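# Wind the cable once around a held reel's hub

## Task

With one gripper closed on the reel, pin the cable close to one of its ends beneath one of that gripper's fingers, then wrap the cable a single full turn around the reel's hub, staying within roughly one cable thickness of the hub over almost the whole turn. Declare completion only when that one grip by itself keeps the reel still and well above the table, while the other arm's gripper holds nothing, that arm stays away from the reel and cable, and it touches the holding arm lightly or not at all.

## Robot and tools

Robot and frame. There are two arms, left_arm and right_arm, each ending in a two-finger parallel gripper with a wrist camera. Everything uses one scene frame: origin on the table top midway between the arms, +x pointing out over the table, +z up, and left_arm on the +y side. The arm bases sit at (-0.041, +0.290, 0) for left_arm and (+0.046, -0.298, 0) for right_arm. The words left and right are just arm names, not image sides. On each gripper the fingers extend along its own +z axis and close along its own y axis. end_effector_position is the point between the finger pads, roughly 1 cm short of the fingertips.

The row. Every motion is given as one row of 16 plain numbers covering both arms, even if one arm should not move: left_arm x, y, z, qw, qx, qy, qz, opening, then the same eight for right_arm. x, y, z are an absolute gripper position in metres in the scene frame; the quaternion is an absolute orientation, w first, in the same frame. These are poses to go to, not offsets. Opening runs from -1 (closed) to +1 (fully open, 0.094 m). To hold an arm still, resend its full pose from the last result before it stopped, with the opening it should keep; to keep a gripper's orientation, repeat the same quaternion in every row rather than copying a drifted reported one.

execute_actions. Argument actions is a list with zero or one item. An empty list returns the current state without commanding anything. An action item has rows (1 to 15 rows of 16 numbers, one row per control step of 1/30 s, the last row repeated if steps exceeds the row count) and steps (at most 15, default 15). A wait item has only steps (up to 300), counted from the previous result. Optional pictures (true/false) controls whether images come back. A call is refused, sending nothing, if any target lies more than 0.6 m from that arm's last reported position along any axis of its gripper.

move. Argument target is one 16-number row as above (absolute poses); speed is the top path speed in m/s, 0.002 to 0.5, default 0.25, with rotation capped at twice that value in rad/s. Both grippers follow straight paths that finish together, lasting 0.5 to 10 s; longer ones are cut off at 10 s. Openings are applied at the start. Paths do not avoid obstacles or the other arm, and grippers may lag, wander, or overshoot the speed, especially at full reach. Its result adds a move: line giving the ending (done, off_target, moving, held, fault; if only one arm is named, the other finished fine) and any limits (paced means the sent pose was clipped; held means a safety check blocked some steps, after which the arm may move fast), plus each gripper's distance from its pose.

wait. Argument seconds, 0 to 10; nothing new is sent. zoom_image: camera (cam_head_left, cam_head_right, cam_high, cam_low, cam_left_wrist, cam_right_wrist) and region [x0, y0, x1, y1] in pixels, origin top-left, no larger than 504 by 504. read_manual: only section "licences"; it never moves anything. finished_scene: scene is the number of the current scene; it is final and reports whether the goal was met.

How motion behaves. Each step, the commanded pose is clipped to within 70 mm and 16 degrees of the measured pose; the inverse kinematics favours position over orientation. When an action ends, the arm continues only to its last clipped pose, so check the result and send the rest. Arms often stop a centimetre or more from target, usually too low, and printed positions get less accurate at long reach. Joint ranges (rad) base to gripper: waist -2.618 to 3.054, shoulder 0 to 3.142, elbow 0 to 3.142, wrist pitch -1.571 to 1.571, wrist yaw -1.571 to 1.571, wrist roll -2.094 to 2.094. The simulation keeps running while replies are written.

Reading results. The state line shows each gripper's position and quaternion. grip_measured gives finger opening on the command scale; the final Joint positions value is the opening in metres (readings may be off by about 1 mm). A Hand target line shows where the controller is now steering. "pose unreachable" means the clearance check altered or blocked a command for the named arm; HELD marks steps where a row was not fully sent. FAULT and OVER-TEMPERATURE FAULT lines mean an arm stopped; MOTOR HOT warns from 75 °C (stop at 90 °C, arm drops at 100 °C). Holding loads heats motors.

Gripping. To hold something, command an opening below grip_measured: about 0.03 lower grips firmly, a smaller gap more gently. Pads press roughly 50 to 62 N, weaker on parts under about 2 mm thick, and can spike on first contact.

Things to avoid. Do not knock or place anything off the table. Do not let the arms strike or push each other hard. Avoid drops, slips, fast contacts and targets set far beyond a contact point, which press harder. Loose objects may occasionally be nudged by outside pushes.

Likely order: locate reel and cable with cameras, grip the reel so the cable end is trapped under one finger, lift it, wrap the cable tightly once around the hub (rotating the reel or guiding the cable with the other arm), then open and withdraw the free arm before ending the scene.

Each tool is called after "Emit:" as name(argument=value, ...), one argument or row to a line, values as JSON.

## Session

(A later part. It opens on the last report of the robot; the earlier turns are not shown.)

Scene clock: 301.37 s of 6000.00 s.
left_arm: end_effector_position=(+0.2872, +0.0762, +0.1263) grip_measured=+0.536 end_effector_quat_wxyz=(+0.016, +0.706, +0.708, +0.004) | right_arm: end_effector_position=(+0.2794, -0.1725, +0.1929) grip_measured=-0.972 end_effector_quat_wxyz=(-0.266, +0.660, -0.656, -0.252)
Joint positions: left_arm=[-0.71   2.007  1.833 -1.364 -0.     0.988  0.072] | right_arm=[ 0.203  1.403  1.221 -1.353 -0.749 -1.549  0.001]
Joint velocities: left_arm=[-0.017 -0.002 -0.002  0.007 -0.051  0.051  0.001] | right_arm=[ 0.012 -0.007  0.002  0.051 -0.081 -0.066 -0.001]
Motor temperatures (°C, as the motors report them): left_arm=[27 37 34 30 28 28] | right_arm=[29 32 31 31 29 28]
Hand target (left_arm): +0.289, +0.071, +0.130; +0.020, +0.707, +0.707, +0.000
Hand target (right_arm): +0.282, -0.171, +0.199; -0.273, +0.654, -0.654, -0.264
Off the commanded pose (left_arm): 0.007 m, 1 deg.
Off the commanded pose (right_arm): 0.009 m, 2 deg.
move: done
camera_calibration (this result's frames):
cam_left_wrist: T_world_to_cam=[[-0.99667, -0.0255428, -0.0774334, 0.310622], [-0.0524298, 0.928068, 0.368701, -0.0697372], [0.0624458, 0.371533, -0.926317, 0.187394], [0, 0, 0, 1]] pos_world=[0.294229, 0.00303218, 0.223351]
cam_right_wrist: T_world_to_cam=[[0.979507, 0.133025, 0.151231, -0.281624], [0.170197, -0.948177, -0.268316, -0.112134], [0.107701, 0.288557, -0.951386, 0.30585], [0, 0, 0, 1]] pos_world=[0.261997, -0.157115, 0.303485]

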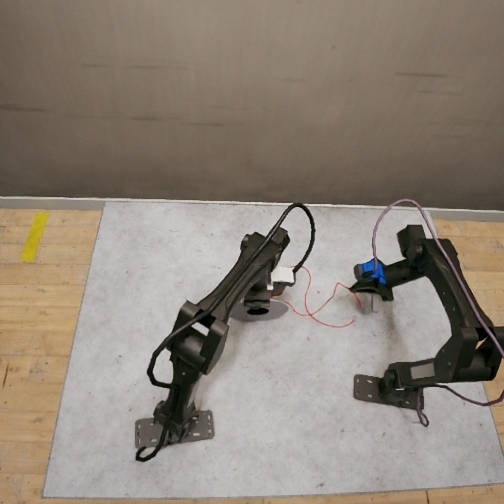

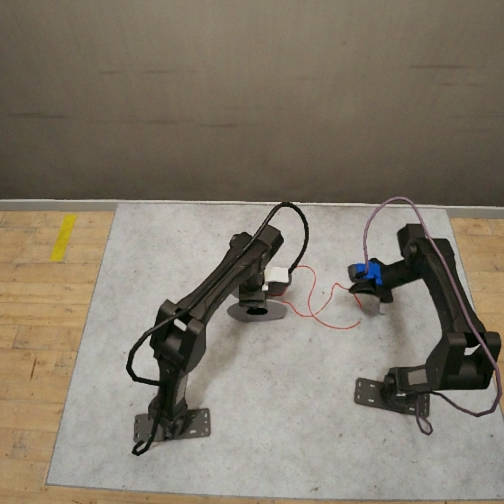

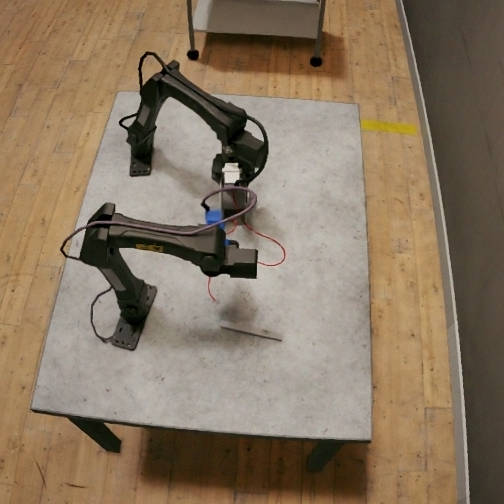

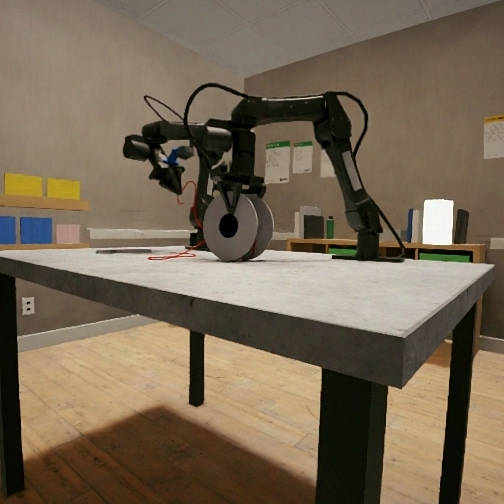

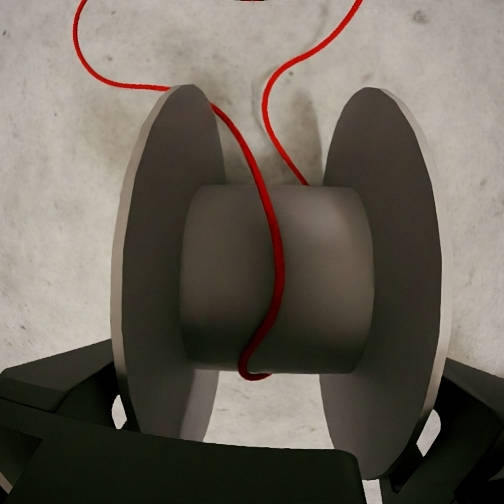

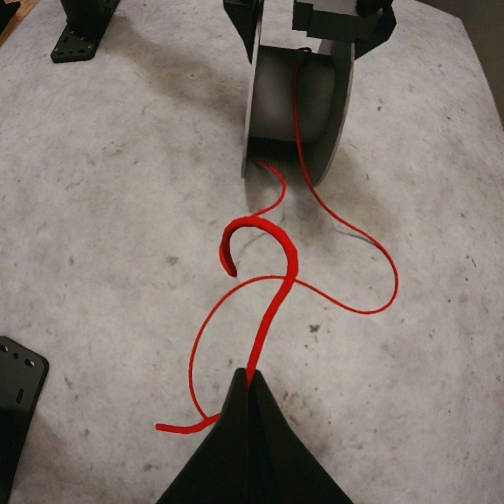

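Emit:
move(
  target=[0.289,0.071,0.13,0.02,0.707,0.707,0,1,0.285,-0.17,0.2,0.271,-0.653,0.653,0.271,-1],
)

Emit:
move(
  target=[0.289,0.08,0.22,0.1,0.707,0.707,0,1,0.285,-0.2,0.24,0.271,-0.653,0.653,0.271,-1],
  speed=0.12,
)

Emit:
move(
  target=[0.29,0.24,0.3,0.2,0.69,0.69,0,1,0.29,-0.03,0.29,0.35,-0.61,0.61,0.35,-1],
  speed=0.15,
)

Emit:
move(
  target=[0.29,0.26,0.3,0.2,0.69,0.69,0,1,0.27,0.08,0.27,0.45,-0.5,0.6,0.42,-1],
  speed=0.1,
)

Scene clock: 310.53 s of 6000.00 s.
left_arm: end_effector_position=(+0.2872, +0.0762, +0.1263) grip_measured=+1.000 end_effector_quat_wxyz=(+0.016, +0.706, +0.708, +0.004) | right_arm: end_effector_position=(+0.2828, -0.1715, +0.1935) grip_measured=-0.972 end_effector_quat_wxyz=(-0.264, +0.660, -0.655, -0.258)
Joint positions: left_arm=[-0.71   2.007  1.833 -1.364 -0.     0.988  0.094] | right_arm=[ 0.203  1.428  1.241 -1.363 -0.756 -1.556  0.001]
Joint velocities: left_arm=[ 0.002 -0.007 -0.002 -0.051 -0.022  0.037  0.   ] | right_arm=[-0.002 -0.002  0.002 -0.037  0.007 -0.051 -0.001]
Motor temperatures (°C, as the motors report them): left_arm=[27 37 34 29 28 28] | right_arm=[29 31 31 31 29 28]
Hand target (left_arm): +0.289, +0.071, +0.130; +0.020, +0.707, +0.707, -0.000
Hand target (right_arm): +0.285, -0.170, +0.200; -0.271, +0.653, -0.654, -0.270
Off the commanded pose (left_arm): 0.007 m, 1 deg.
Off the commanded pose (right_arm): 0.007 m, 2 deg.
After step 180, 2.47 s passed at rest.
move: done
camera_calibration (this result's frames):
cam_left_wrist: T_world_to_cam=[[-0.99667, -0.0255428, -0.0774334, 0.310622], [-0.0524298, 0.928068, 0.368701, -0.0697372], [0.0624458, 0.371533, -0.926317, 0.187394], [0, 0, 0, 1]] pos_world=[0.294229, 0.00303218, 0.223351]
cam_right_wrist: T_world_to_cam=[[0.980214, 0.13766, 0.142234, -0.282784], [0.172897, -0.945294, -0.276635, -0.110249], [0.0963716, 0.295753, -0.950391, 0.310064], [0, 0, 0, 1]] pos_world=[0.266369, -0.156993, 0.304405]

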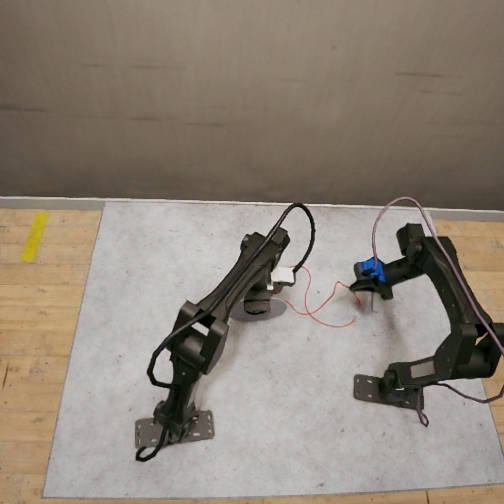

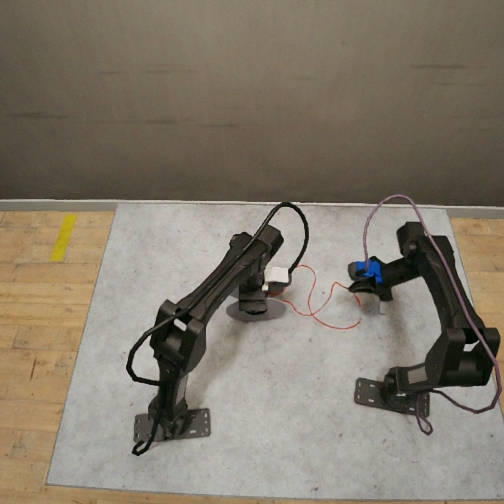

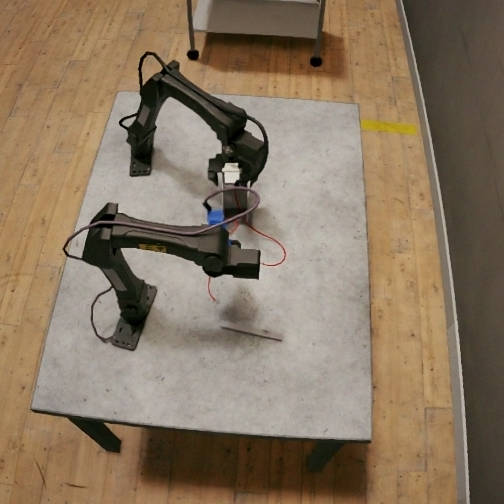

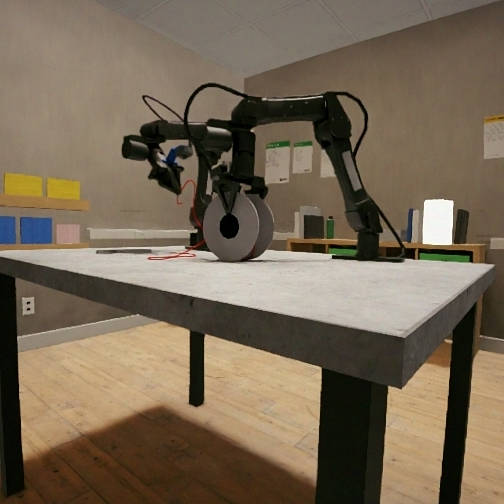

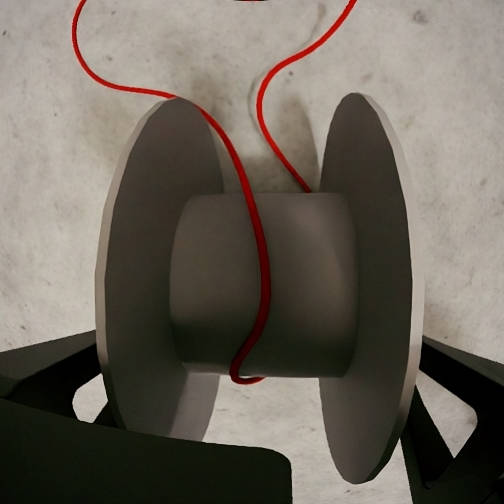

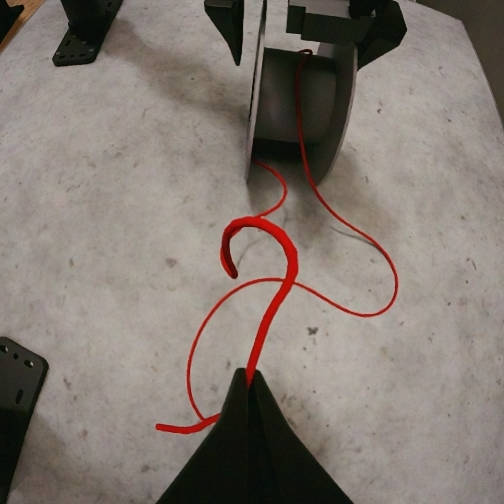

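Scene clock: 311.87 s of 6000.00 s.
left_arm: end_effector_position=(+0.2889, +0.0779, +0.2054) grip_measured=+1.000 end_effector_quat_wxyz=(+0.084, +0.706, +0.703, +0.001) | right_arm: end_effector_position=(+0.2857, -0.2005, +0.2261) grip_measured=-0.972 end_effector_quat_wxyz=(-0.277, +0.645, -0.669, -0.243)
Joint positions: left_arm=[-0.688  1.936  2.04  -1.512  0.036  1.015  0.094] | right_arm=[ 0.08   1.436  1.379 -1.539 -0.754 -1.653  0.001]
Joint velocities: left_arm=[-0.012 -0.007 -0.002 -0.037 -0.007 -0.022  0.   ] | right_arm=[-0.002 -0.002  0.007 -0.022 -0.007  0.037 -0.001]
Motor temperatures (°C, as the motors report them): left_arm=[27 37 34 29 28 28] | right_arm=[29 31 31 31 29 28]
Hand target (left_arm): +0.289, +0.080, +0.220; +0.100, +0.704, +0.703, +0.000
Hand target (right_arm): +0.284, -0.200, +0.239; -0.293, +0.643, -0.665, -0.240
Off the commanded pose (left_arm): 0.015 m, 2 deg.
Off the commanded pose (right_arm): 0.014 m, 4 deg.
joint sent to its limit (right arm) — the command would take joint 4 (wrist pitch) past its lower limit, so that joint was sent only as far as its limit.
move: off_target (left_arm, right_arm)
camera_calibration (this result's frames):
cam_left_wrist: T_world_to_cam=[[-0.985723, -0.0291606, -0.165832, 0.333785], [-0.0737419, 0.960176, 0.269488, -0.0762526], [0.15137, 0.277869, -0.948618, 0.246099], [0, 0, 0, 1]] pos_world=[0.286144, 0.014566, 0.309355]
cam_right_wrist: T_world_to_cam=[[0.982954, 0.0867356, 0.162107, -0.301799], [0.12886, -0.953927, -0.270957, -0.11958], [0.131136, 0.287227, -0.948843, 0.337315], [0, 0, 0, 1]] pos_world=[0.267829, -0.18478, 0.336582]

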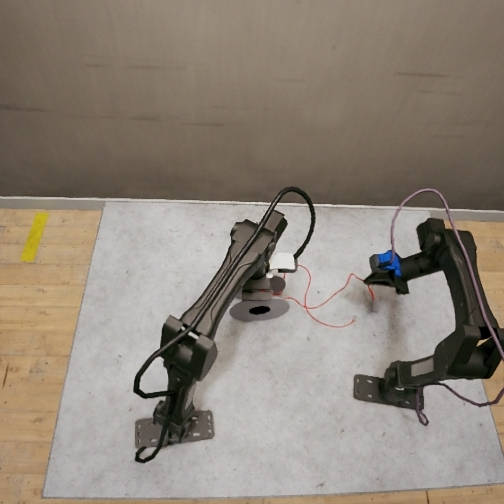

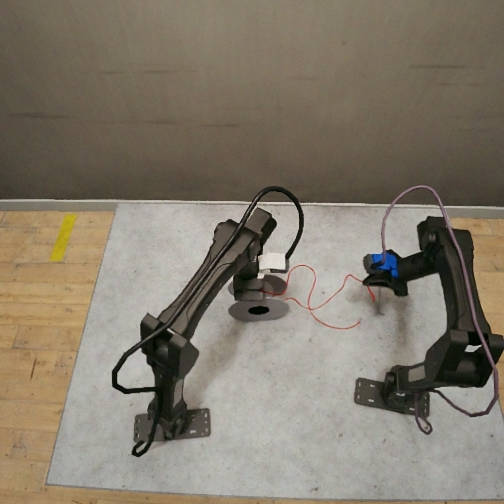

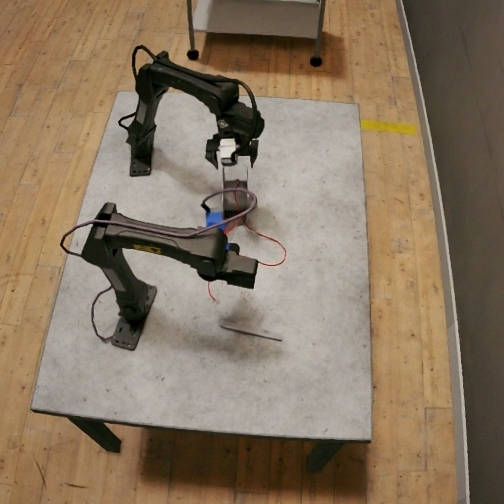

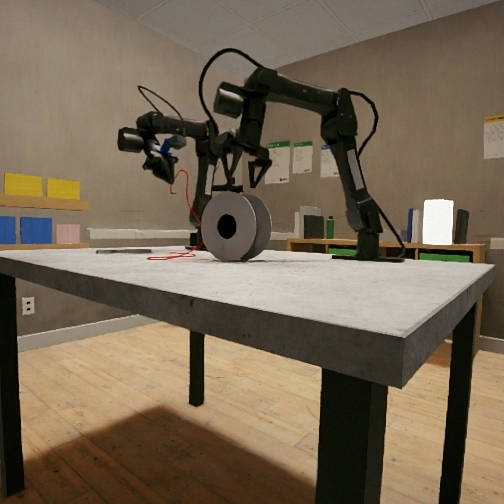

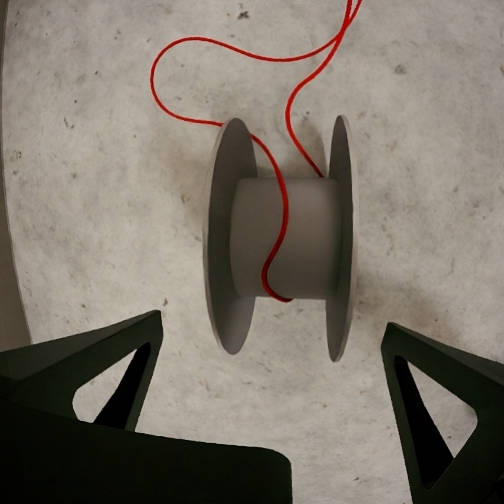

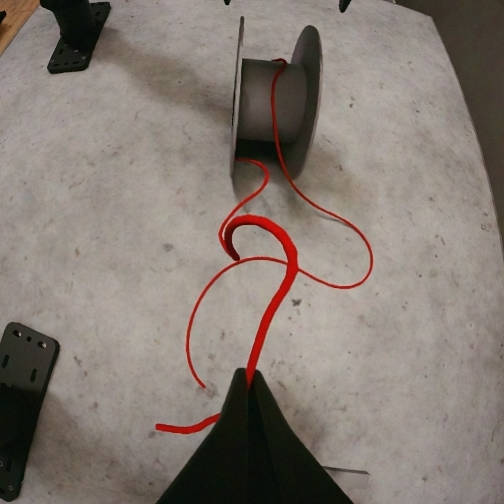

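Scene clock: 313.83 s of 6000.00 s.
left_arm: end_effector_position=(+0.2991, +0.2411, +0.2874) grip_measured=+1.000 end_effector_quat_wxyz=(+0.213, +0.687, +0.695, +0.015) | right_arm: end_effector_position=(+0.2957, -0.0321, +0.2825) grip_measured=-0.972 end_effector_quat_wxyz=(-0.349, +0.607, -0.622, -0.351)
Joint positions: left_arm=[-0.135  1.673  1.996 -1.557  0.272  1.507  0.094] | right_arm=[ 0.612  1.436  1.397 -0.916 -0.896 -0.819  0.001]
Joint velocities: left_arm=[-0.007 -0.007  0.002  0.051 -0.066  0.022  0.   ] | right_arm=[-0.017  0.007 -0.002 -0.022  0.022  0.022 -0.001]
Motor temperatures (°C, as the motors report them): left_arm=[27 37 34 29 28 28] | right_arm=[29 32 31 31 29 28]
Hand target (left_arm): +0.294, +0.240, +0.300; +0.226, +0.687, +0.690, +0.020
Hand target (right_arm): +0.289, -0.030, +0.293; -0.359, +0.609, -0.612, -0.355
Off the commanded pose (left_arm): 0.016 m, 2 deg.
Off the commanded pose (right_arm): 0.010 m, 1 deg.
joint sent to its limit (left arm) — the command would take joint 4 (wrist pitch) past its lower limit, so that joint was sent only as far as its limit.
move: off_target (left_arm)
camera_calibration (this result's frames):
cam_left_wrist: T_world_to_cam=[[-0.931623, -0.0901636, -0.352064, 0.414244], [-0.128286, 0.987962, 0.0864495, -0.192143], [0.340031, 0.125703, -0.931975, 0.252483], [0, 0, 0, 1]] pos_world=[0.275418, 0.195442, 0.397759]
cam_right_wrist: T_world_to_cam=[[0.98558, 0.0756303, 0.15137, -0.333434], [0.14558, -0.834963, -0.5307, 0.127351], [0.0862512, 0.545083, -0.833933, 0.33026], [0, 0, 0, 1]] pos_world=[0.2816, -0.0484676, 0.393472]

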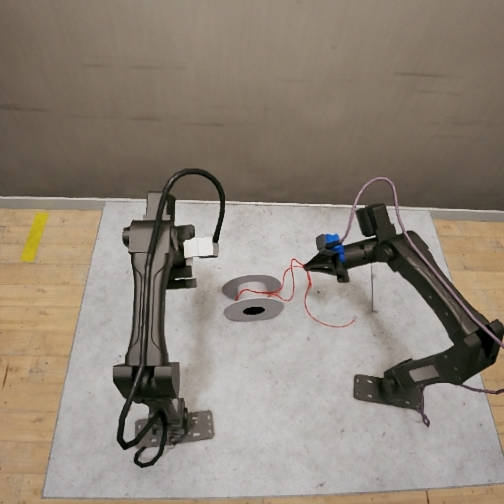

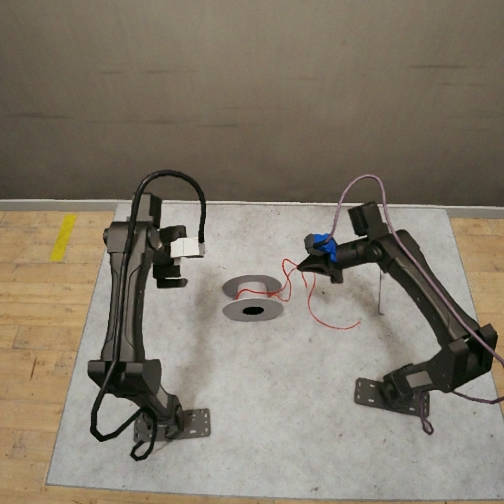

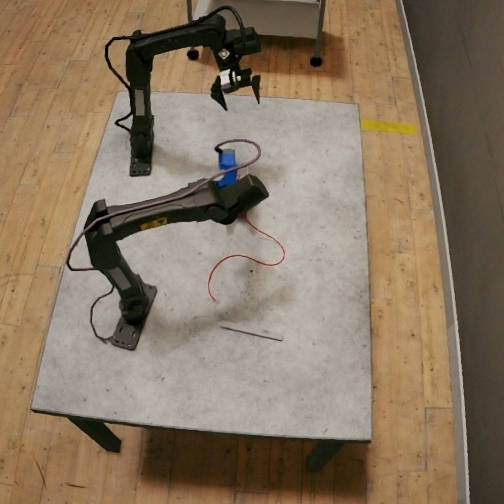

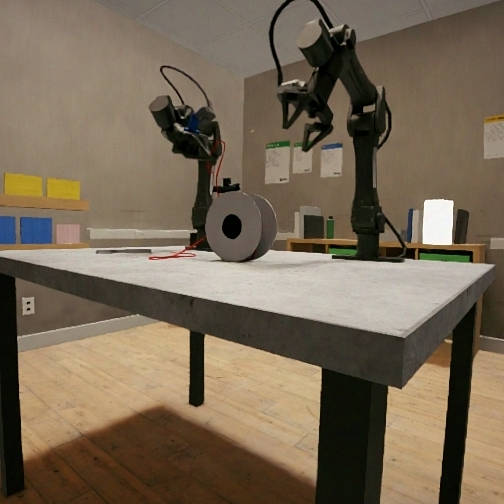

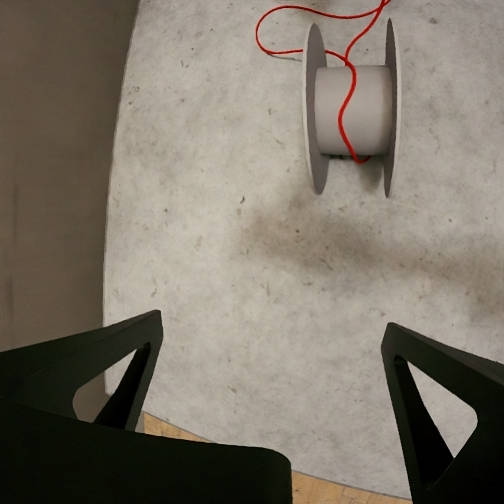

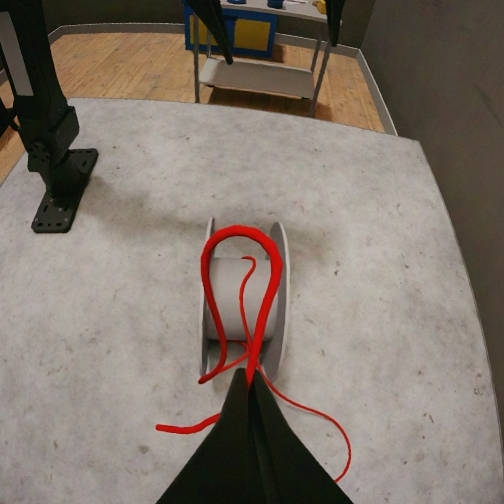

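Scene clock: 316.10 s of 6000.00 s.
left_arm: end_effector_position=(+0.2985, +0.2595, +0.2935) grip_measured=+1.000 end_effector_quat_wxyz=(+0.222, +0.687, +0.692, +0.029) | right_arm: end_effector_position=(+0.2711, +0.0774, +0.2840) grip_measured=-0.972 end_effector_quat_wxyz=(-0.465, +0.500, -0.595, -0.425)
Joint positions: left_arm=[-0.073  1.656  1.996 -1.557  0.289  1.569  0.094] | right_arm=[ 0.973  1.375  0.982  0.132 -0.638 -0.116  0.001]
Joint velocities: left_arm=[ 0.002 -0.012  0.002 -0.022 -0.007 -0.022  0.   ] | right_arm=[ 0.007 -0.017 -0.012 -0.125 -0.081  0.051 -0.   ]
Motor temperatures (°C, as the motors report them): left_arm=[27 37 33 30 28 28] | right_arm=[29 32 31 31 29 28]
Hand target (left_arm): +0.291, +0.260, +0.299; +0.228, +0.685, +0.692, +0.027
Hand target (right_arm): +0.270, +0.079, +0.273; +0.455, -0.498, +0.604, +0.425
Off the commanded pose (left_arm): 0.011 m, 4 deg.
Off the commanded pose (right_arm): 0.014 m, 2 deg.
joint sent to its limit (left arm) — the command would take joint 4 (wrist pitch) past its lower limit, so that joint was sent only as far as its limit.
move: off_target (left_arm, right_arm)
camera_calibration (this result's frames):
cam_left_wrist: T_world_to_cam=[[-0.919072, -0.0895428, -0.383782, 0.42291], [-0.132578, 0.987335, 0.0871322, -0.2097], [0.37112, 0.130962, -0.919304, 0.241713], [0, 0, 0, 1]] pos_world=[0.271179, 0.213258, 0.402785]
cam_right_wrist: T_world_to_cam=[[0.984028, -0.103413, 0.144892, -0.301609], [0.0474622, -0.632068, -0.773458, 0.302964], [0.171568, 0.767982, -0.617065, 0.171961], [0, 0, 0, 1]] pos_world=[0.252909, 0.0282401, 0.384142]

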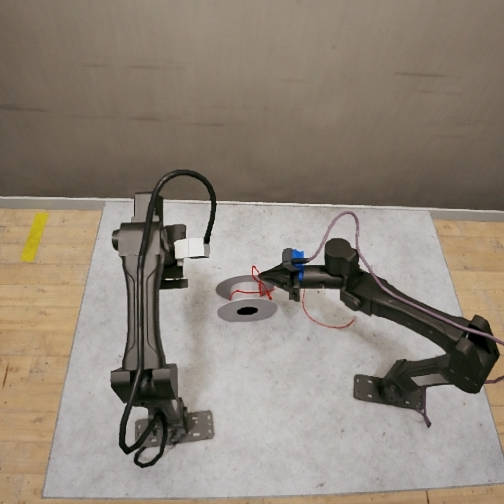

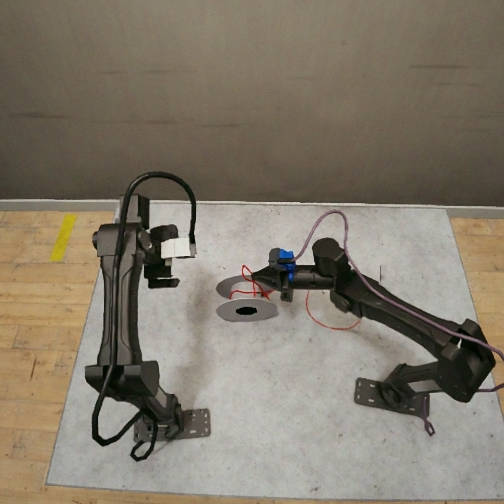

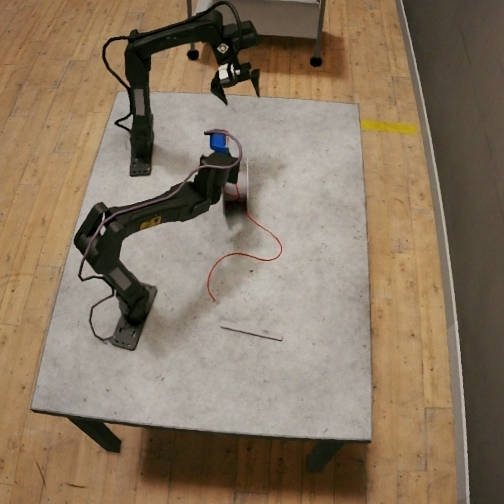

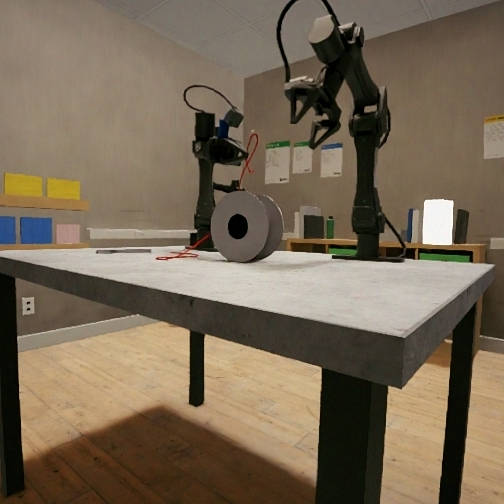

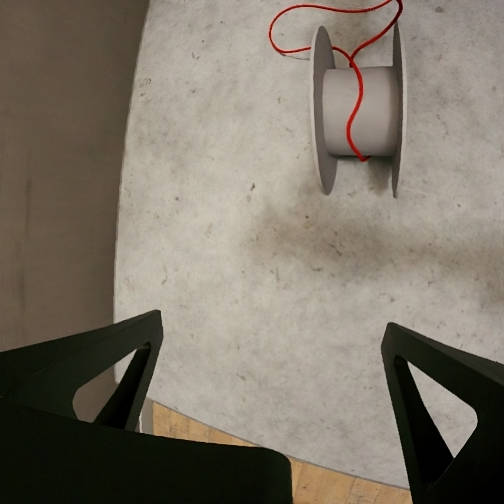

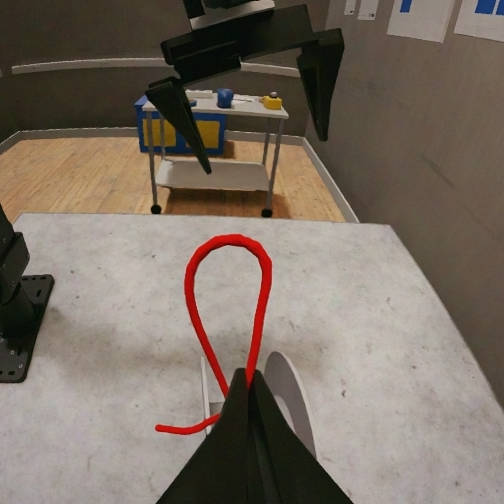

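Emit:
move(
  target=[0.29,0.3,0.3,0.23,0.69,0.69,0,1,0.27,0.15,0.23,0.52,-0.42,0.6,0.42,-1],
  speed=0.08,
)

Emit:
move(
  target=[0.29,0.3,0.3,0.23,0.69,0.69,0,1,0.215,0.13,0.19,0.52,-0.44,0.58,0.44,-1],
  speed=0.08,
)

Emit:
move(
  target=[0.285,0.14,0.25,0.12,0.7,0.7,0,1,0.235,0.11,0.09,0.55,-0.38,0.62,0.41,-1],
  speed=0.08,
)

Scene clock: 321.80 s of 6000.00 s.
left_arm: end_effector_position=(+0.3004, +0.3019, +0.2985) grip_measured=+1.000 end_effector_quat_wxyz=(+0.250, +0.681, +0.687, +0.038) | right_arm: end_effector_position=(+0.2724, +0.1496, +0.2427) grip_measured=-0.972 end_effector_quat_wxyz=(+0.531, -0.423, +0.597, +0.427)
Joint positions: left_arm=[ 0.096  1.656  1.996 -1.557  0.379  1.72   0.094] | right_arm=[ 1.187  1.637  0.894  0.67  -0.294  0.04   0.001]
Joint velocities: left_arm=[-0.002  0.002  0.022  0.037  0.007 -0.022  0.   ] | right_arm=[-0.002  0.017  0.007 -0.037 -0.095 -0.007 -0.   ]
Motor temperatures (°C, as the motors report them): left_arm=[27 37 33 30 28 28] | right_arm=[29 32 31 32 29 28]
Hand target (left_arm): +0.291, +0.300, +0.300; +0.252, +0.679, +0.689, +0.030
Hand target (right_arm): +0.270, +0.150, +0.232; +0.524, -0.422, +0.606, +0.425
Off the commanded pose (left_arm): 0.011 m, 5 deg.
Off the commanded pose (right_arm): 0.013 m, 1 deg.
joint sent to its limit (left arm) — the command would take joint 4 (wrist pitch) past its lower limit, so that joint was sent only as far as its limit.
move: off_target (left_arm, right_arm)
camera_calibration (this result's frames):
cam_left_wrist: T_world_to_cam=[[-0.896754, -0.104287, -0.430065, 0.441898], [-0.140345, 0.988689, 0.0528953, -0.239561], [0.419684, 0.107792, -0.901247, 0.22699], [0, 0, 0, 1]] pos_world=[0.267389, 0.258467, 0.407291]
cam_right_wrist: T_world_to_cam=[[0.955192, -0.266911, 0.127935, -0.253], [-0.0306801, -0.519185, -0.854111, 0.340567], [0.294394, 0.811915, -0.50411, 0.0233586], [0, 0, 0, 1]] pos_world=[0.245236, 0.0903234, 0.335025]

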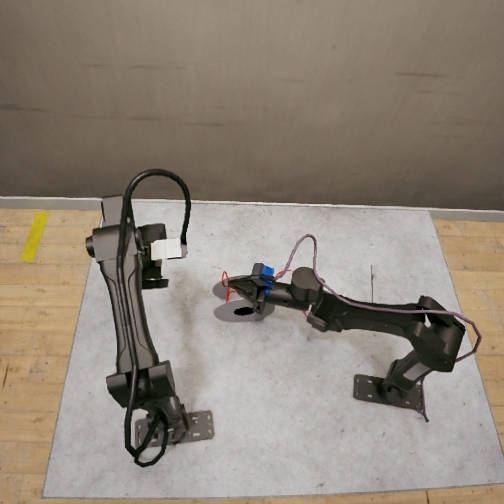

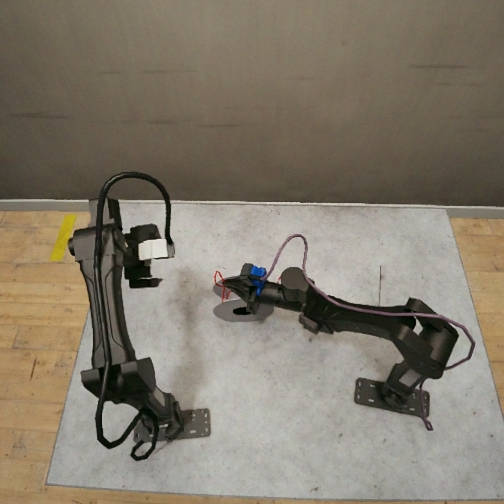

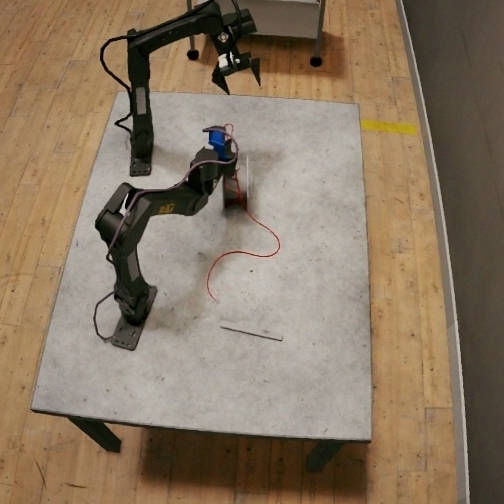

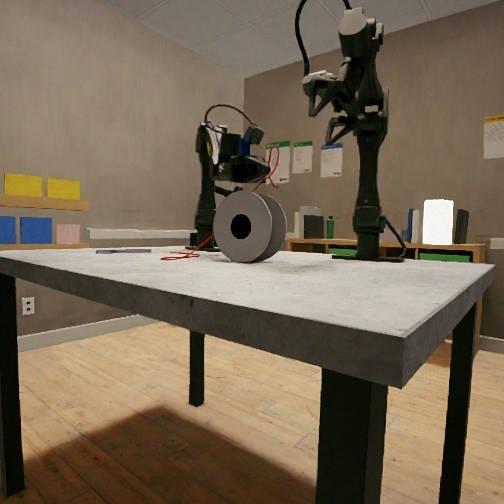

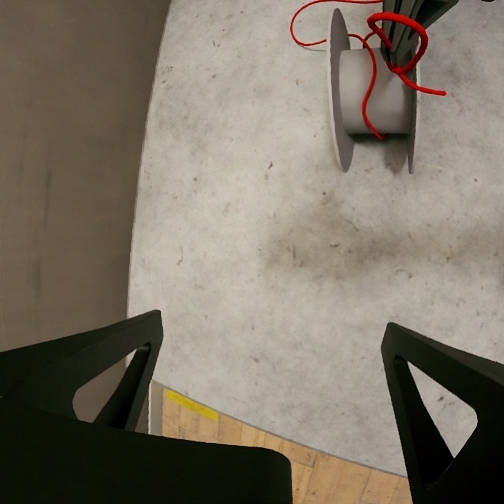

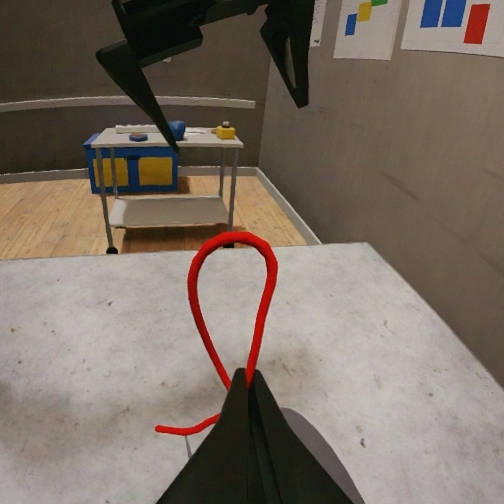

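Scene clock: 323.37 s of 6000.00 s.
left_arm: end_effector_position=(+0.3004, +0.3020, +0.2984) grip_measured=+1.000 end_effector_quat_wxyz=(+0.250, +0.681, +0.687, +0.039) | right_arm: end_effector_position=(+0.2189, +0.1321, +0.1918) grip_measured=-0.972 end_effector_quat_wxyz=(+0.522, -0.440, +0.581, +0.444)
Joint positions: left_arm=[ 0.096  1.656  1.996 -1.557  0.378  1.721  0.094] | right_arm=[ 1.274  1.637  0.631  0.943 -0.267  0.04   0.001]
Joint velocities: left_arm=[-0.002 -0.017 -0.022  0.037  0.066 -0.022  0.   ] | right_arm=[ 0.007  0.007 -0.007  0.022  0.007  0.081 -0.001]
Motor temperatures (°C, as the motors report them): left_arm=[27 37 33 30 28 28] | right_arm=[29 32 31 33 29 28]
Hand target (left_arm): +0.290, +0.300, +0.300; +0.252, +0.679, +0.689, +0.030
Hand target (right_arm): +0.216, +0.131, +0.189; +0.521, -0.440, +0.582, +0.442
Off the commanded pose (left_arm): 0.011 m, 5 deg.
Off the commanded pose (right_arm): 0.005 m, 0 deg.
joint sent to its limit (left arm) — the command would take joint 4 (wrist pitch) past its lower limit, so that joint was sent only as far as its limit.
move: off_target (left_arm)
camera_calibration (this result's frames):
cam_left_wrist: T_world_to_cam=[[-0.896763, -0.103892, -0.430143, 0.441796], [-0.140149, 0.98869, 0.0533854, -0.239829], [0.419732, 0.108158, -0.901181, 0.22682], [0, 0, 0, 1]] pos_world=[0.267371, 0.258483, 0.407244]
cam_right_wrist: T_world_to_cam=[[0.968801, -0.20948, 0.132446, -0.211508], [0.00631148, -0.513379, -0.858139, 0.278255], [0.247758, 0.832202, -0.49604, 0.0336025], [0, 0, 0, 1]] pos_world=[0.194827, 0.0705799, 0.283463]

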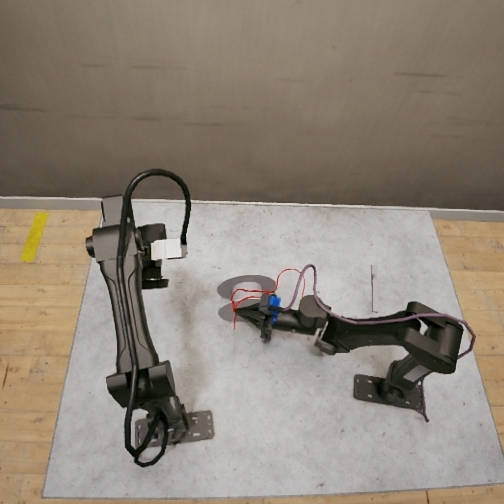

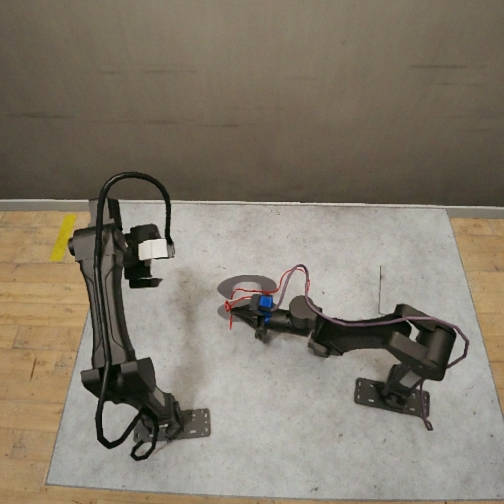

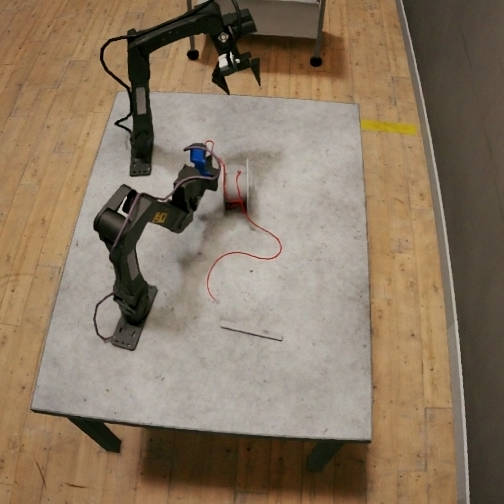

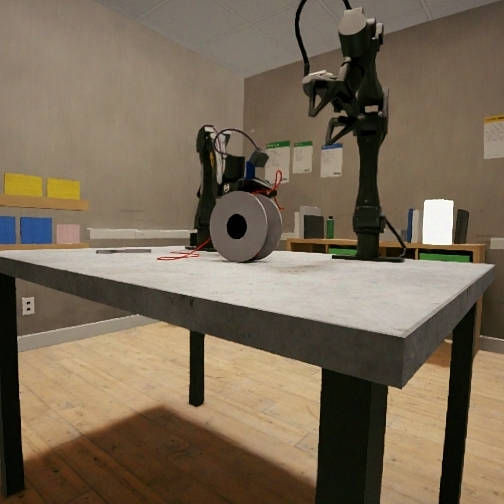

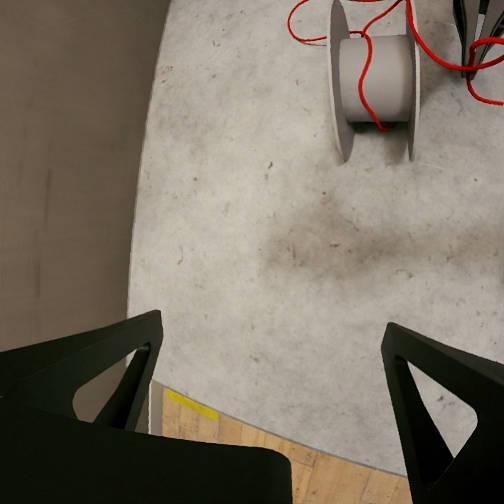

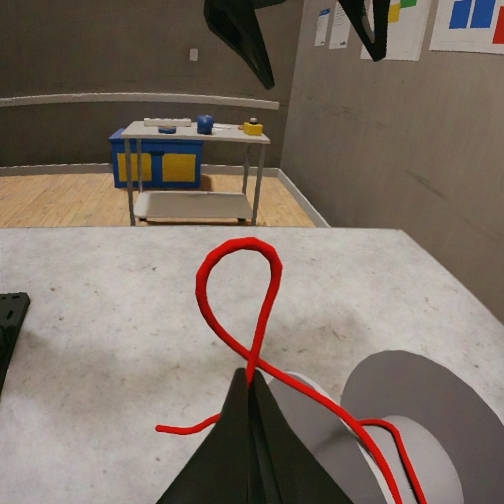

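Scene clock: 326.03 s of 6000.00 s.
left_arm: end_effector_position=(+0.2808, +0.1418, +0.2442) grip_measured=+1.000 end_effector_quat_wxyz=(+0.118, +0.702, +0.703, -0.001) | right_arm: end_effector_position=(+0.2398, +0.1142, +0.1008) grip_measured=-0.972 end_effector_quat_wxyz=(+0.559, -0.380, +0.610, +0.414)
Joint positions: left_arm=[-0.518  1.771  1.977 -1.558  0.092  1.171  0.094] | right_arm=[ 1.278  2.051  0.503  1.515 -0.104  0.077  0.001]
Joint velocities: left_arm=[-0.007  0.012 -0.002 -0.037 -0.007  0.037  0.   ] | right_arm=[ 0.017 -0.007 -0.002 -0.037  0.081 -0.022 -0.001]
Motor temperatures (°C, as the motors report them): left_arm=[27 37 33 30 28 28] | right_arm=[29 32 31 33 29 28]
Hand target (left_arm): +0.281, +0.139, +0.249; +0.120, +0.701, +0.703, -0.000
Hand target (right_arm): +0.236, +0.111, +0.090; +0.549, -0.381, +0.621, +0.410
Off the commanded pose (left_arm): 0.007 m, 0 deg.
Off the commanded pose (right_arm): 0.012 m, 2 deg.
joint sent to its limit (left arm) — the command would take joint 4 (wrist pitch) past its lower limit, so that joint was sent only as far as its limit.
move: off_target (right_arm)
camera_calibration (this result's frames):
cam_left_wrist: T_world_to_cam=[[-0.976905, -0.0449442, -0.208895, 0.344334], [-0.0908714, 0.972202, 0.215792, -0.132465], [0.19339, 0.229791, -0.953833, 0.262664], [0, 0, 0, 1]] pos_world=[0.273548, 0.0839007, 0.351052]
cam_right_wrist: T_world_to_cam=[[0.924141, -0.366293, 0.108592, -0.192406], [-0.0866425, -0.477763, -0.874206, 0.210621], [0.372096, 0.798481, -0.473257, -0.0300113], [0, 0, 0, 1]] pos_world=[0.207227, 0.0541134, 0.190817]

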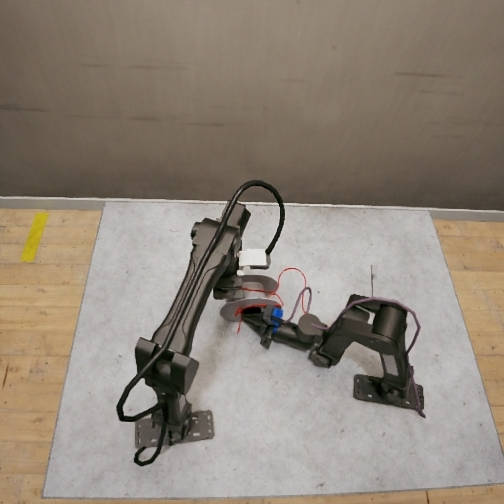

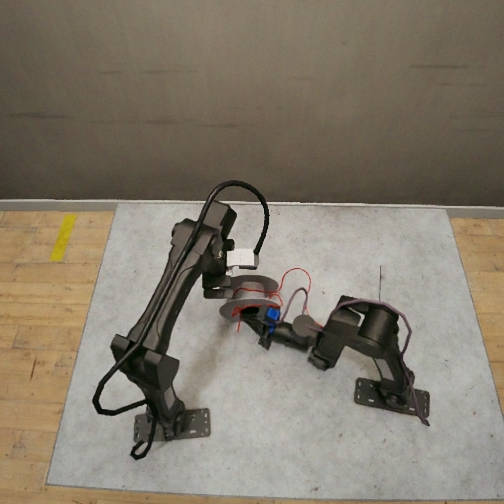

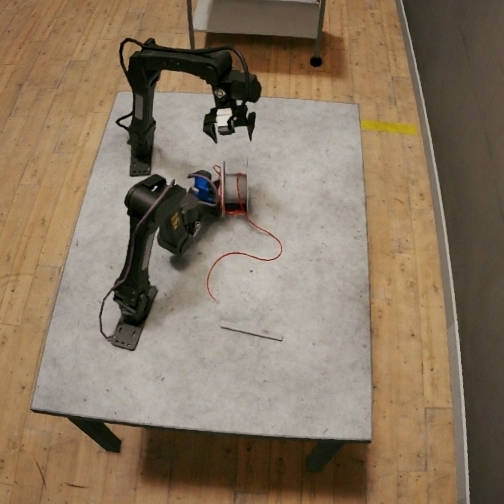

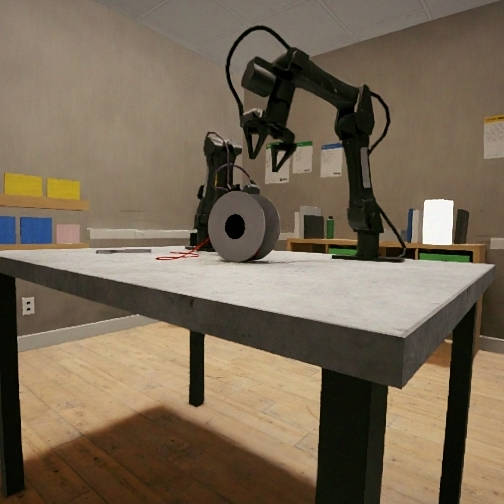

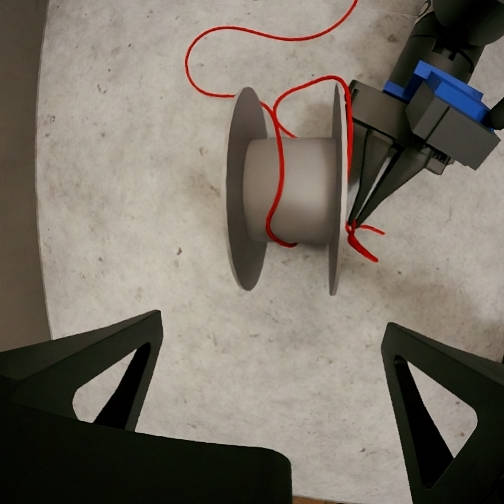

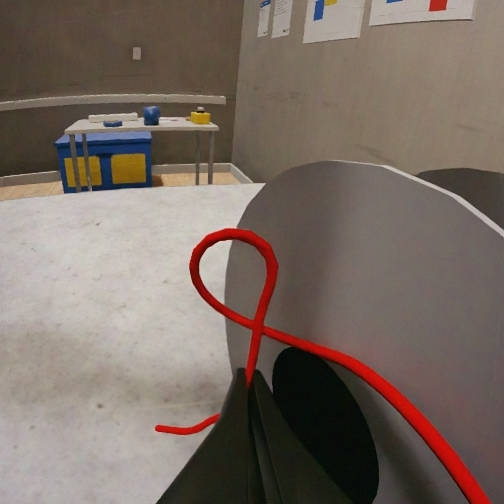

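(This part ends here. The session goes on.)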